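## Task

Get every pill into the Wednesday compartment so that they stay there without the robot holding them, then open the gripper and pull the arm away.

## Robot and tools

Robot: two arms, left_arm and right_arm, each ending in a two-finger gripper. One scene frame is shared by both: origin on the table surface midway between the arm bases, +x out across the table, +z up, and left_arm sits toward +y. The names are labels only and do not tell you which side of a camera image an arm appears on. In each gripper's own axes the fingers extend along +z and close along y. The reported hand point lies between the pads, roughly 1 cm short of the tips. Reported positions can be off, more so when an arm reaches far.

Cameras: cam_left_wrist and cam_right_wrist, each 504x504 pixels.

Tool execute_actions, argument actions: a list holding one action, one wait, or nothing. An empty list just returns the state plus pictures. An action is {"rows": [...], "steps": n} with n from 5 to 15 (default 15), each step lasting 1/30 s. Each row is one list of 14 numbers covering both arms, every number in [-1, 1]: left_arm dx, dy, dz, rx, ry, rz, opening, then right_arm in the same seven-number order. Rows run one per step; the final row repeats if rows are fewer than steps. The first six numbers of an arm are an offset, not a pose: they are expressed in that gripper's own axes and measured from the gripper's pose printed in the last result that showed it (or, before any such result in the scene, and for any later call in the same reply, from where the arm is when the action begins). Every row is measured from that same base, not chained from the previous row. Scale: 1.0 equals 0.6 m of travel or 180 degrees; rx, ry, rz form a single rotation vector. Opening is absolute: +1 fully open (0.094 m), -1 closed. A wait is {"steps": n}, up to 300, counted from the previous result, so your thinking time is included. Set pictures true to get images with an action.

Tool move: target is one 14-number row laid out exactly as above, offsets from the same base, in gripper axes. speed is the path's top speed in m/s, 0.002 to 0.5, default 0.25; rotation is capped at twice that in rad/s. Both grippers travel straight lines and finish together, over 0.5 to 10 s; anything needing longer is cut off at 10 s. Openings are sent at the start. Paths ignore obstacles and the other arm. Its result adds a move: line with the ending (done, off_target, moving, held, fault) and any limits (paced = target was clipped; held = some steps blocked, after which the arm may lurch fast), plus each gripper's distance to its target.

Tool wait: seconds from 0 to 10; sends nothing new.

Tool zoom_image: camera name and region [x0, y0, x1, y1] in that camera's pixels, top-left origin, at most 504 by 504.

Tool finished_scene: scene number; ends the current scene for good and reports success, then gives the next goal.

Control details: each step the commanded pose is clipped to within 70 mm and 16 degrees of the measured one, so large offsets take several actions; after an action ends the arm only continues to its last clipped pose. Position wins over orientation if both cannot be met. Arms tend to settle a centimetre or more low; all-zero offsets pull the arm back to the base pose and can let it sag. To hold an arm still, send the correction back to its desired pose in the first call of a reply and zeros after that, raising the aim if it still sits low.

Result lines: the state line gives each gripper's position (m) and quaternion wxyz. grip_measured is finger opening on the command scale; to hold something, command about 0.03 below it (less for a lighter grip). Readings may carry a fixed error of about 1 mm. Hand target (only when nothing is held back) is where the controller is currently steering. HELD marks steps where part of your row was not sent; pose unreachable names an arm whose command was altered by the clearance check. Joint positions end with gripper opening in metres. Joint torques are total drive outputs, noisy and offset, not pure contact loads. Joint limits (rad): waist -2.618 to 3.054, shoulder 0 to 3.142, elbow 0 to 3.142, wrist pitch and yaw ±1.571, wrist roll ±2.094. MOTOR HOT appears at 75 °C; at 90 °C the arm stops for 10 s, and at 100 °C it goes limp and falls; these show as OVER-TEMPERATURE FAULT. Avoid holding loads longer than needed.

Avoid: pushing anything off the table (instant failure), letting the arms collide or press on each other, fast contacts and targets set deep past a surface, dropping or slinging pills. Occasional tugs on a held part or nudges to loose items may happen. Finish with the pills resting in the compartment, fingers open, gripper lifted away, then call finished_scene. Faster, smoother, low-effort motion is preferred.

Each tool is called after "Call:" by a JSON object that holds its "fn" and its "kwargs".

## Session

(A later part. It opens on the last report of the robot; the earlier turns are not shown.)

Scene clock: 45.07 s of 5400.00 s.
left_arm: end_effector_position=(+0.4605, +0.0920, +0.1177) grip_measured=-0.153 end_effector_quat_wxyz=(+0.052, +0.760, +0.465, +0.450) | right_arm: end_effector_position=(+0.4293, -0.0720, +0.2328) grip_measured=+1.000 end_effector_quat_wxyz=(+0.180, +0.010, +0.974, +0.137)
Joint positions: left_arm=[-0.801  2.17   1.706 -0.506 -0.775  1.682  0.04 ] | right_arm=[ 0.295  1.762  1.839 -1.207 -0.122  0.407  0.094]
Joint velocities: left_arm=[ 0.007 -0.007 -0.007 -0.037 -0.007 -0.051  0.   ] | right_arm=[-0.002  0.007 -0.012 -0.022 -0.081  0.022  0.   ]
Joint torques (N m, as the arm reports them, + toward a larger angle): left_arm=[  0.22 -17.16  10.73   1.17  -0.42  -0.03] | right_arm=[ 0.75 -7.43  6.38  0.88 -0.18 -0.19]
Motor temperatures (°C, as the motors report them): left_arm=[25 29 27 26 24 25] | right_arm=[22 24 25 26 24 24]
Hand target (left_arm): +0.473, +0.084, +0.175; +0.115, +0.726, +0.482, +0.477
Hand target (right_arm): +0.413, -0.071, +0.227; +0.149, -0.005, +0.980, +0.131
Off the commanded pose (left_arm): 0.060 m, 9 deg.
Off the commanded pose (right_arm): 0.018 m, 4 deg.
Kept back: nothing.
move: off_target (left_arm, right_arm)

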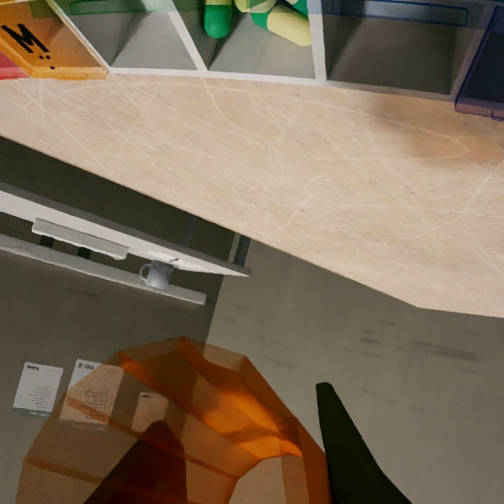

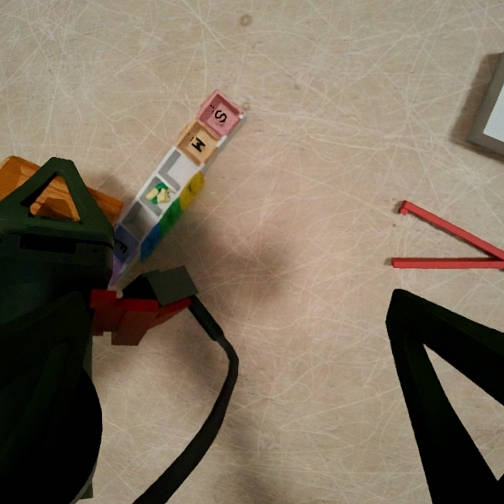

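Call:
{"fn": "move", "kwargs": {"target": [0.264,-0.196,0.119,-0.06,-0.183,-0.706,-0.2,0,-0.15,-0.1,0,0,0,1], "speed": 0.3}}

Call:
{"fn": "zoom_image", "kwargs": {"camera": "cam_right_wrist", "region": [0,60,250,310]}}

Scene clock: 49.83 s of 5400.00 s.
left_arm: end_effector_position=(+0.4610, +0.3033, +0.1155) grip_measured=-0.153 end_effector_quat_wxyz=(+0.573, +0.003, +0.819, +0.007) | right_arm: end_effector_position=(+0.4150, -0.1731, +0.2527) grip_measured=+1.000 end_effector_quat_wxyz=(+0.173, +0.010, +0.976, +0.132)
Joint positions: left_arm=[-0.162  1.827  0.829  0.649  0.016  0.021  0.04 ] | right_arm=[-0.     1.679  1.839 -1.356 -0.234  0.131  0.094]
Joint velocities: left_arm=[ 0.007 -0.012 -0.012 -0.022 -0.022 -0.022 -0.   ] | right_arm=[-0.012 -0.007  0.007  0.081 -0.051 -0.022  0.   ]
Joint torques (N m, as the arm reports them, + toward a larger angle): left_arm=[ 0.34 -8.03  5.34  1.68  0.09 -0.1 ] | right_arm=[-0.88 -7.57  7.06  1.29 -0.23 -0.09]
Motor temperatures (°C, as the motors report them): left_arm=[25 29 27 26 24 25] | right_arm=[22 25 25 26 24 24]
Hand target (left_arm): +0.462, +0.304, +0.117; +0.581, -0.001, +0.814, +0.002
Hand target (right_arm): +0.411, -0.175, +0.261; +0.179, +0.009, +0.974, +0.137
Off the commanded pose (left_arm): 0.003 m, 1 deg.
Off the commanded pose (right_arm): 0.011 m, 1 deg.
Kept back: nothing.
move: off_target (right_arm)

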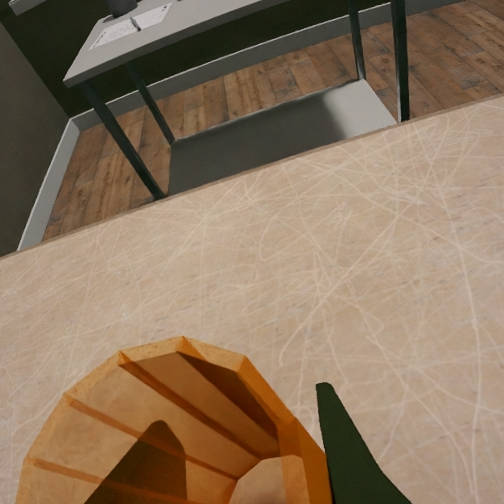

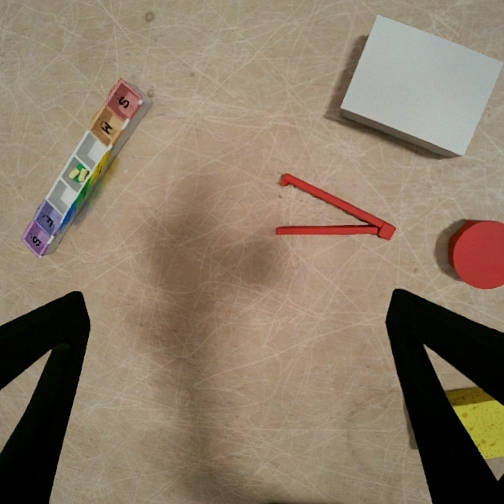

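Region (0, 60, 250, 310) of cam_right_wrist's 504x504 image, scaled by 2.016, with more detail than that image has.

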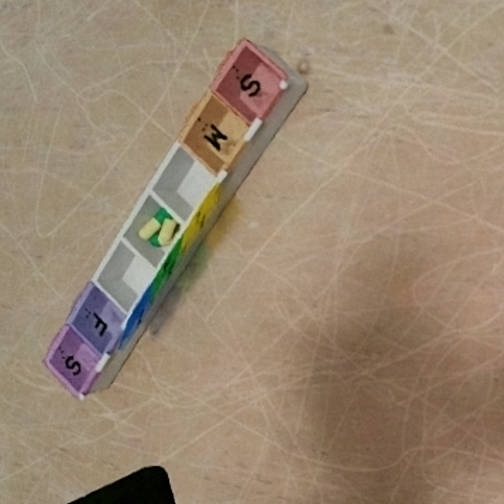

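Call:
{"fn": "move", "kwargs": {"target": [0.116,0,0.042,0,-0.005,0,-0.2,0,0,0,0,0,0,1], "speed": 0.06}}

Call:
{"fn": "move", "kwargs": {"target": [0,0,0,0,0,0,1,0,0,0,0,0,0,1]}}

Call:
{"fn": "move", "kwargs": {"target": [0,0,-0.2,0,0,0,1,0,0,0,0,0,0,1], "speed": 0.15}}

Scene clock: 51.60 s of 5400.00 s.
left_arm: end_effector_position=(+0.4613, +0.3033, +0.0400) grip_measured=-0.153 end_effector_quat_wxyz=(+0.573, +0.002, +0.819, +0.006) | right_arm: end_effector_position=(+0.4150, -0.1731, +0.2527) grip_measured=+1.000 end_effector_quat_wxyz=(+0.173, +0.010, +0.976, +0.132)
Joint positions: left_arm=[-0.162  2.092  0.772  0.97   0.016  0.019  0.04 ] | right_arm=[-0.     1.679  1.839 -1.356 -0.234  0.131  0.094]
Joint velocities: left_arm=[ 0.017  0.002 -0.012  0.081 -0.022 -0.007 -0.001] | right_arm=[-0.007 -0.027 -0.007 -0.051 -0.051  0.051  0.   ]
Joint torques (N m, as the arm reports them, + toward a larger angle): left_arm=[ 0.1  -8.72  3.78  1.68  0.05 -0.03] | right_arm=[-0.15 -6.42  5.87  1.52 -0.12 -0.01]
Motor temperatures (°C, as the motors report them): left_arm=[25 29 27 27 24 25] | right_arm=[22 25 25 26 24 24]
Hand target (left_arm): +0.460, +0.304, +0.041; +0.580, +0.002, +0.815, +0.007
Hand target (right_arm): +0.415, -0.173, +0.253; +0.173, +0.010, +0.976, +0.132
Off the commanded pose (left_arm): 0.002 m, 1 deg.
Off the commanded pose (right_arm): 0.000 m, 0 deg.
Kept back: nothing.
move: done

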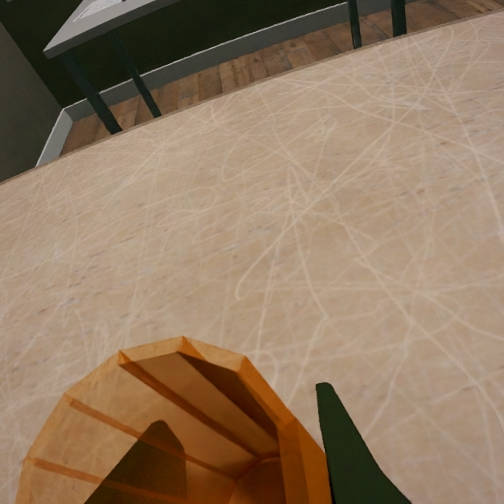

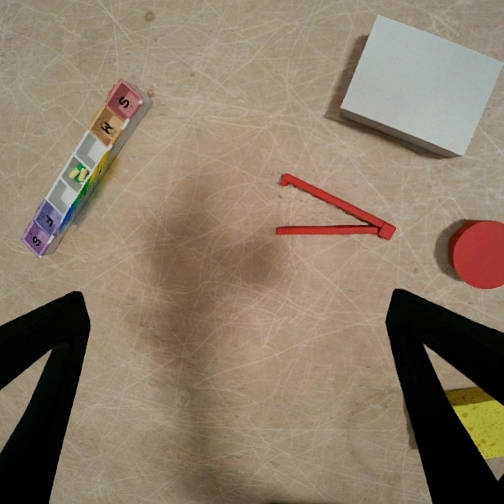

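Scene clock: 52.10 s of 5400.00 s.
left_arm: end_effector_position=(+0.4613, +0.3033, +0.0399) grip_measured=+1.000 end_effector_quat_wxyz=(+0.573, +0.002, +0.819, +0.006) | right_arm: end_effector_position=(+0.4150, -0.1731, +0.2527) grip_measured=+1.000 end_effector_quat_wxyz=(+0.173, +0.010, +0.976, +0.132)
Joint positions: left_arm=[-0.162  2.092  0.772  0.97   0.016  0.019  0.094] | right_arm=[-0.     1.679  1.839 -1.356 -0.234  0.131  0.094]
Joint velocities: left_arm=[-0.002 -0.002  0.002 -0.022  0.007 -0.037  0.   ] | right_arm=[ 0.002 -0.002 -0.002 -0.051 -0.022 -0.037  0.   ]
Joint torques (N m, as the arm reports them, + toward a larger angle): left_arm=[ 0.04 -9.35  4.47  1.45  0.01  0.02] | right_arm=[-0.14 -6.44  5.89  1.53 -0.12  0.  ]
Motor temperatures (°C, as the motors report them): left_arm=[25 29 27 27 24 25] | right_arm=[22 25 25 26 24 24]
Hand target (left_arm): +0.461, +0.303, +0.040; +0.573, +0.002, +0.819, +0.006
Hand target (right_arm): +0.415, -0.173, +0.253; +0.173, +0.010, +0.976, +0.132
Off the commanded pose (left_arm): 0.000 m, 0 deg.
Off the commanded pose (right_arm): 0.000 m, 0 deg.
Kept back: nothing.
move: done

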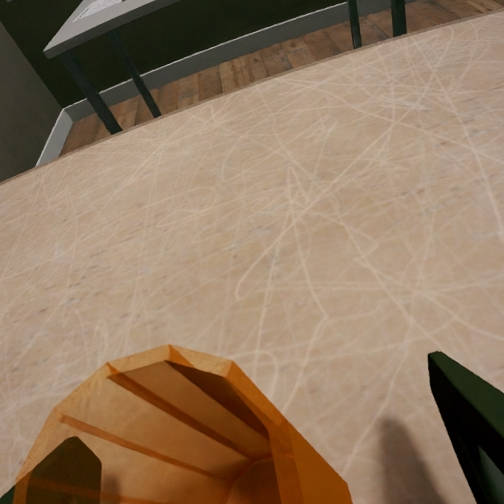

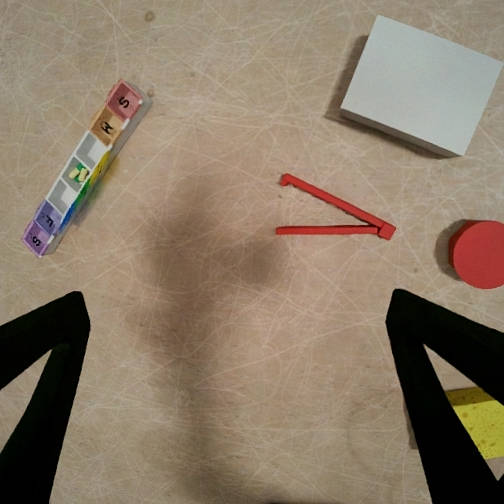

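Scene clock: 53.50 s of 5400.00 s.
left_arm: end_effector_position=(+0.3507, +0.3002, +0.0751) grip_measured=+1.000 end_effector_quat_wxyz=(+0.565, +0.002, +0.825, +0.006) | right_arm: end_effector_position=(+0.4150, -0.1731, +0.2527) grip_measured=+1.000 end_effector_quat_wxyz=(+0.173, +0.010, +0.976, +0.132)
Joint positions: left_arm=[-0.162  1.621  0.343  0.909  0.017  0.02   0.094] | right_arm=[-0.     1.679  1.839 -1.356 -0.234  0.131  0.094]
Joint velocities: left_arm=[-0.032 -0.012 -0.007 -0.051 -0.066 -0.051  0.   ] | right_arm=[-0.007  0.022  0.007 -0.007  0.037 -0.007  0.   ]
Joint torques (N m, as the arm reports them, + toward a larger angle): left_arm=[ 0.82 -7.76  4.11  1.44  0.1  -0.02] | right_arm=[-0.1  -6.45  5.88  1.51 -0.12 -0.01]
Motor temperatures (°C, as the motors report them): left_arm=[25 29 27 27 24 25] | right_arm=[22 25 25 26 24 24]
Hand target (left_arm): +0.349, +0.303, +0.083; +0.573, +0.002, +0.819, +0.006
Hand target (right_arm): +0.415, -0.173, +0.253; +0.173, +0.010, +0.976, +0.132
Off the commanded pose (left_arm): 0.007 m, 1 deg.
Off the commanded pose (right_arm): 0.000 m, 0 deg.
Kept back: nothing.
move: done

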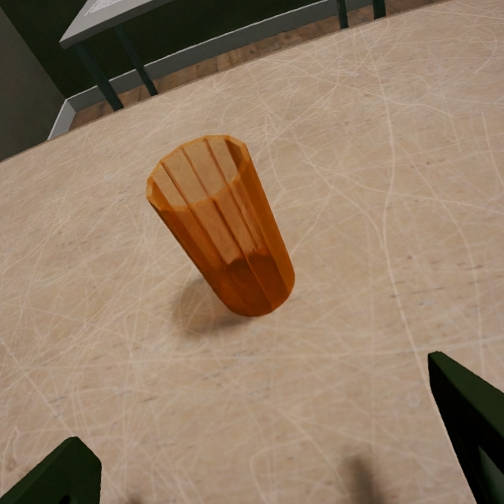

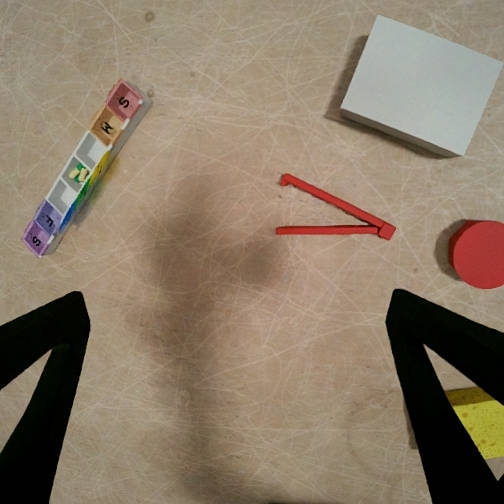

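Call:
{"fn": "finished_scene", "kwargs": {"scene": 1}}

The scene is finished: the task was done.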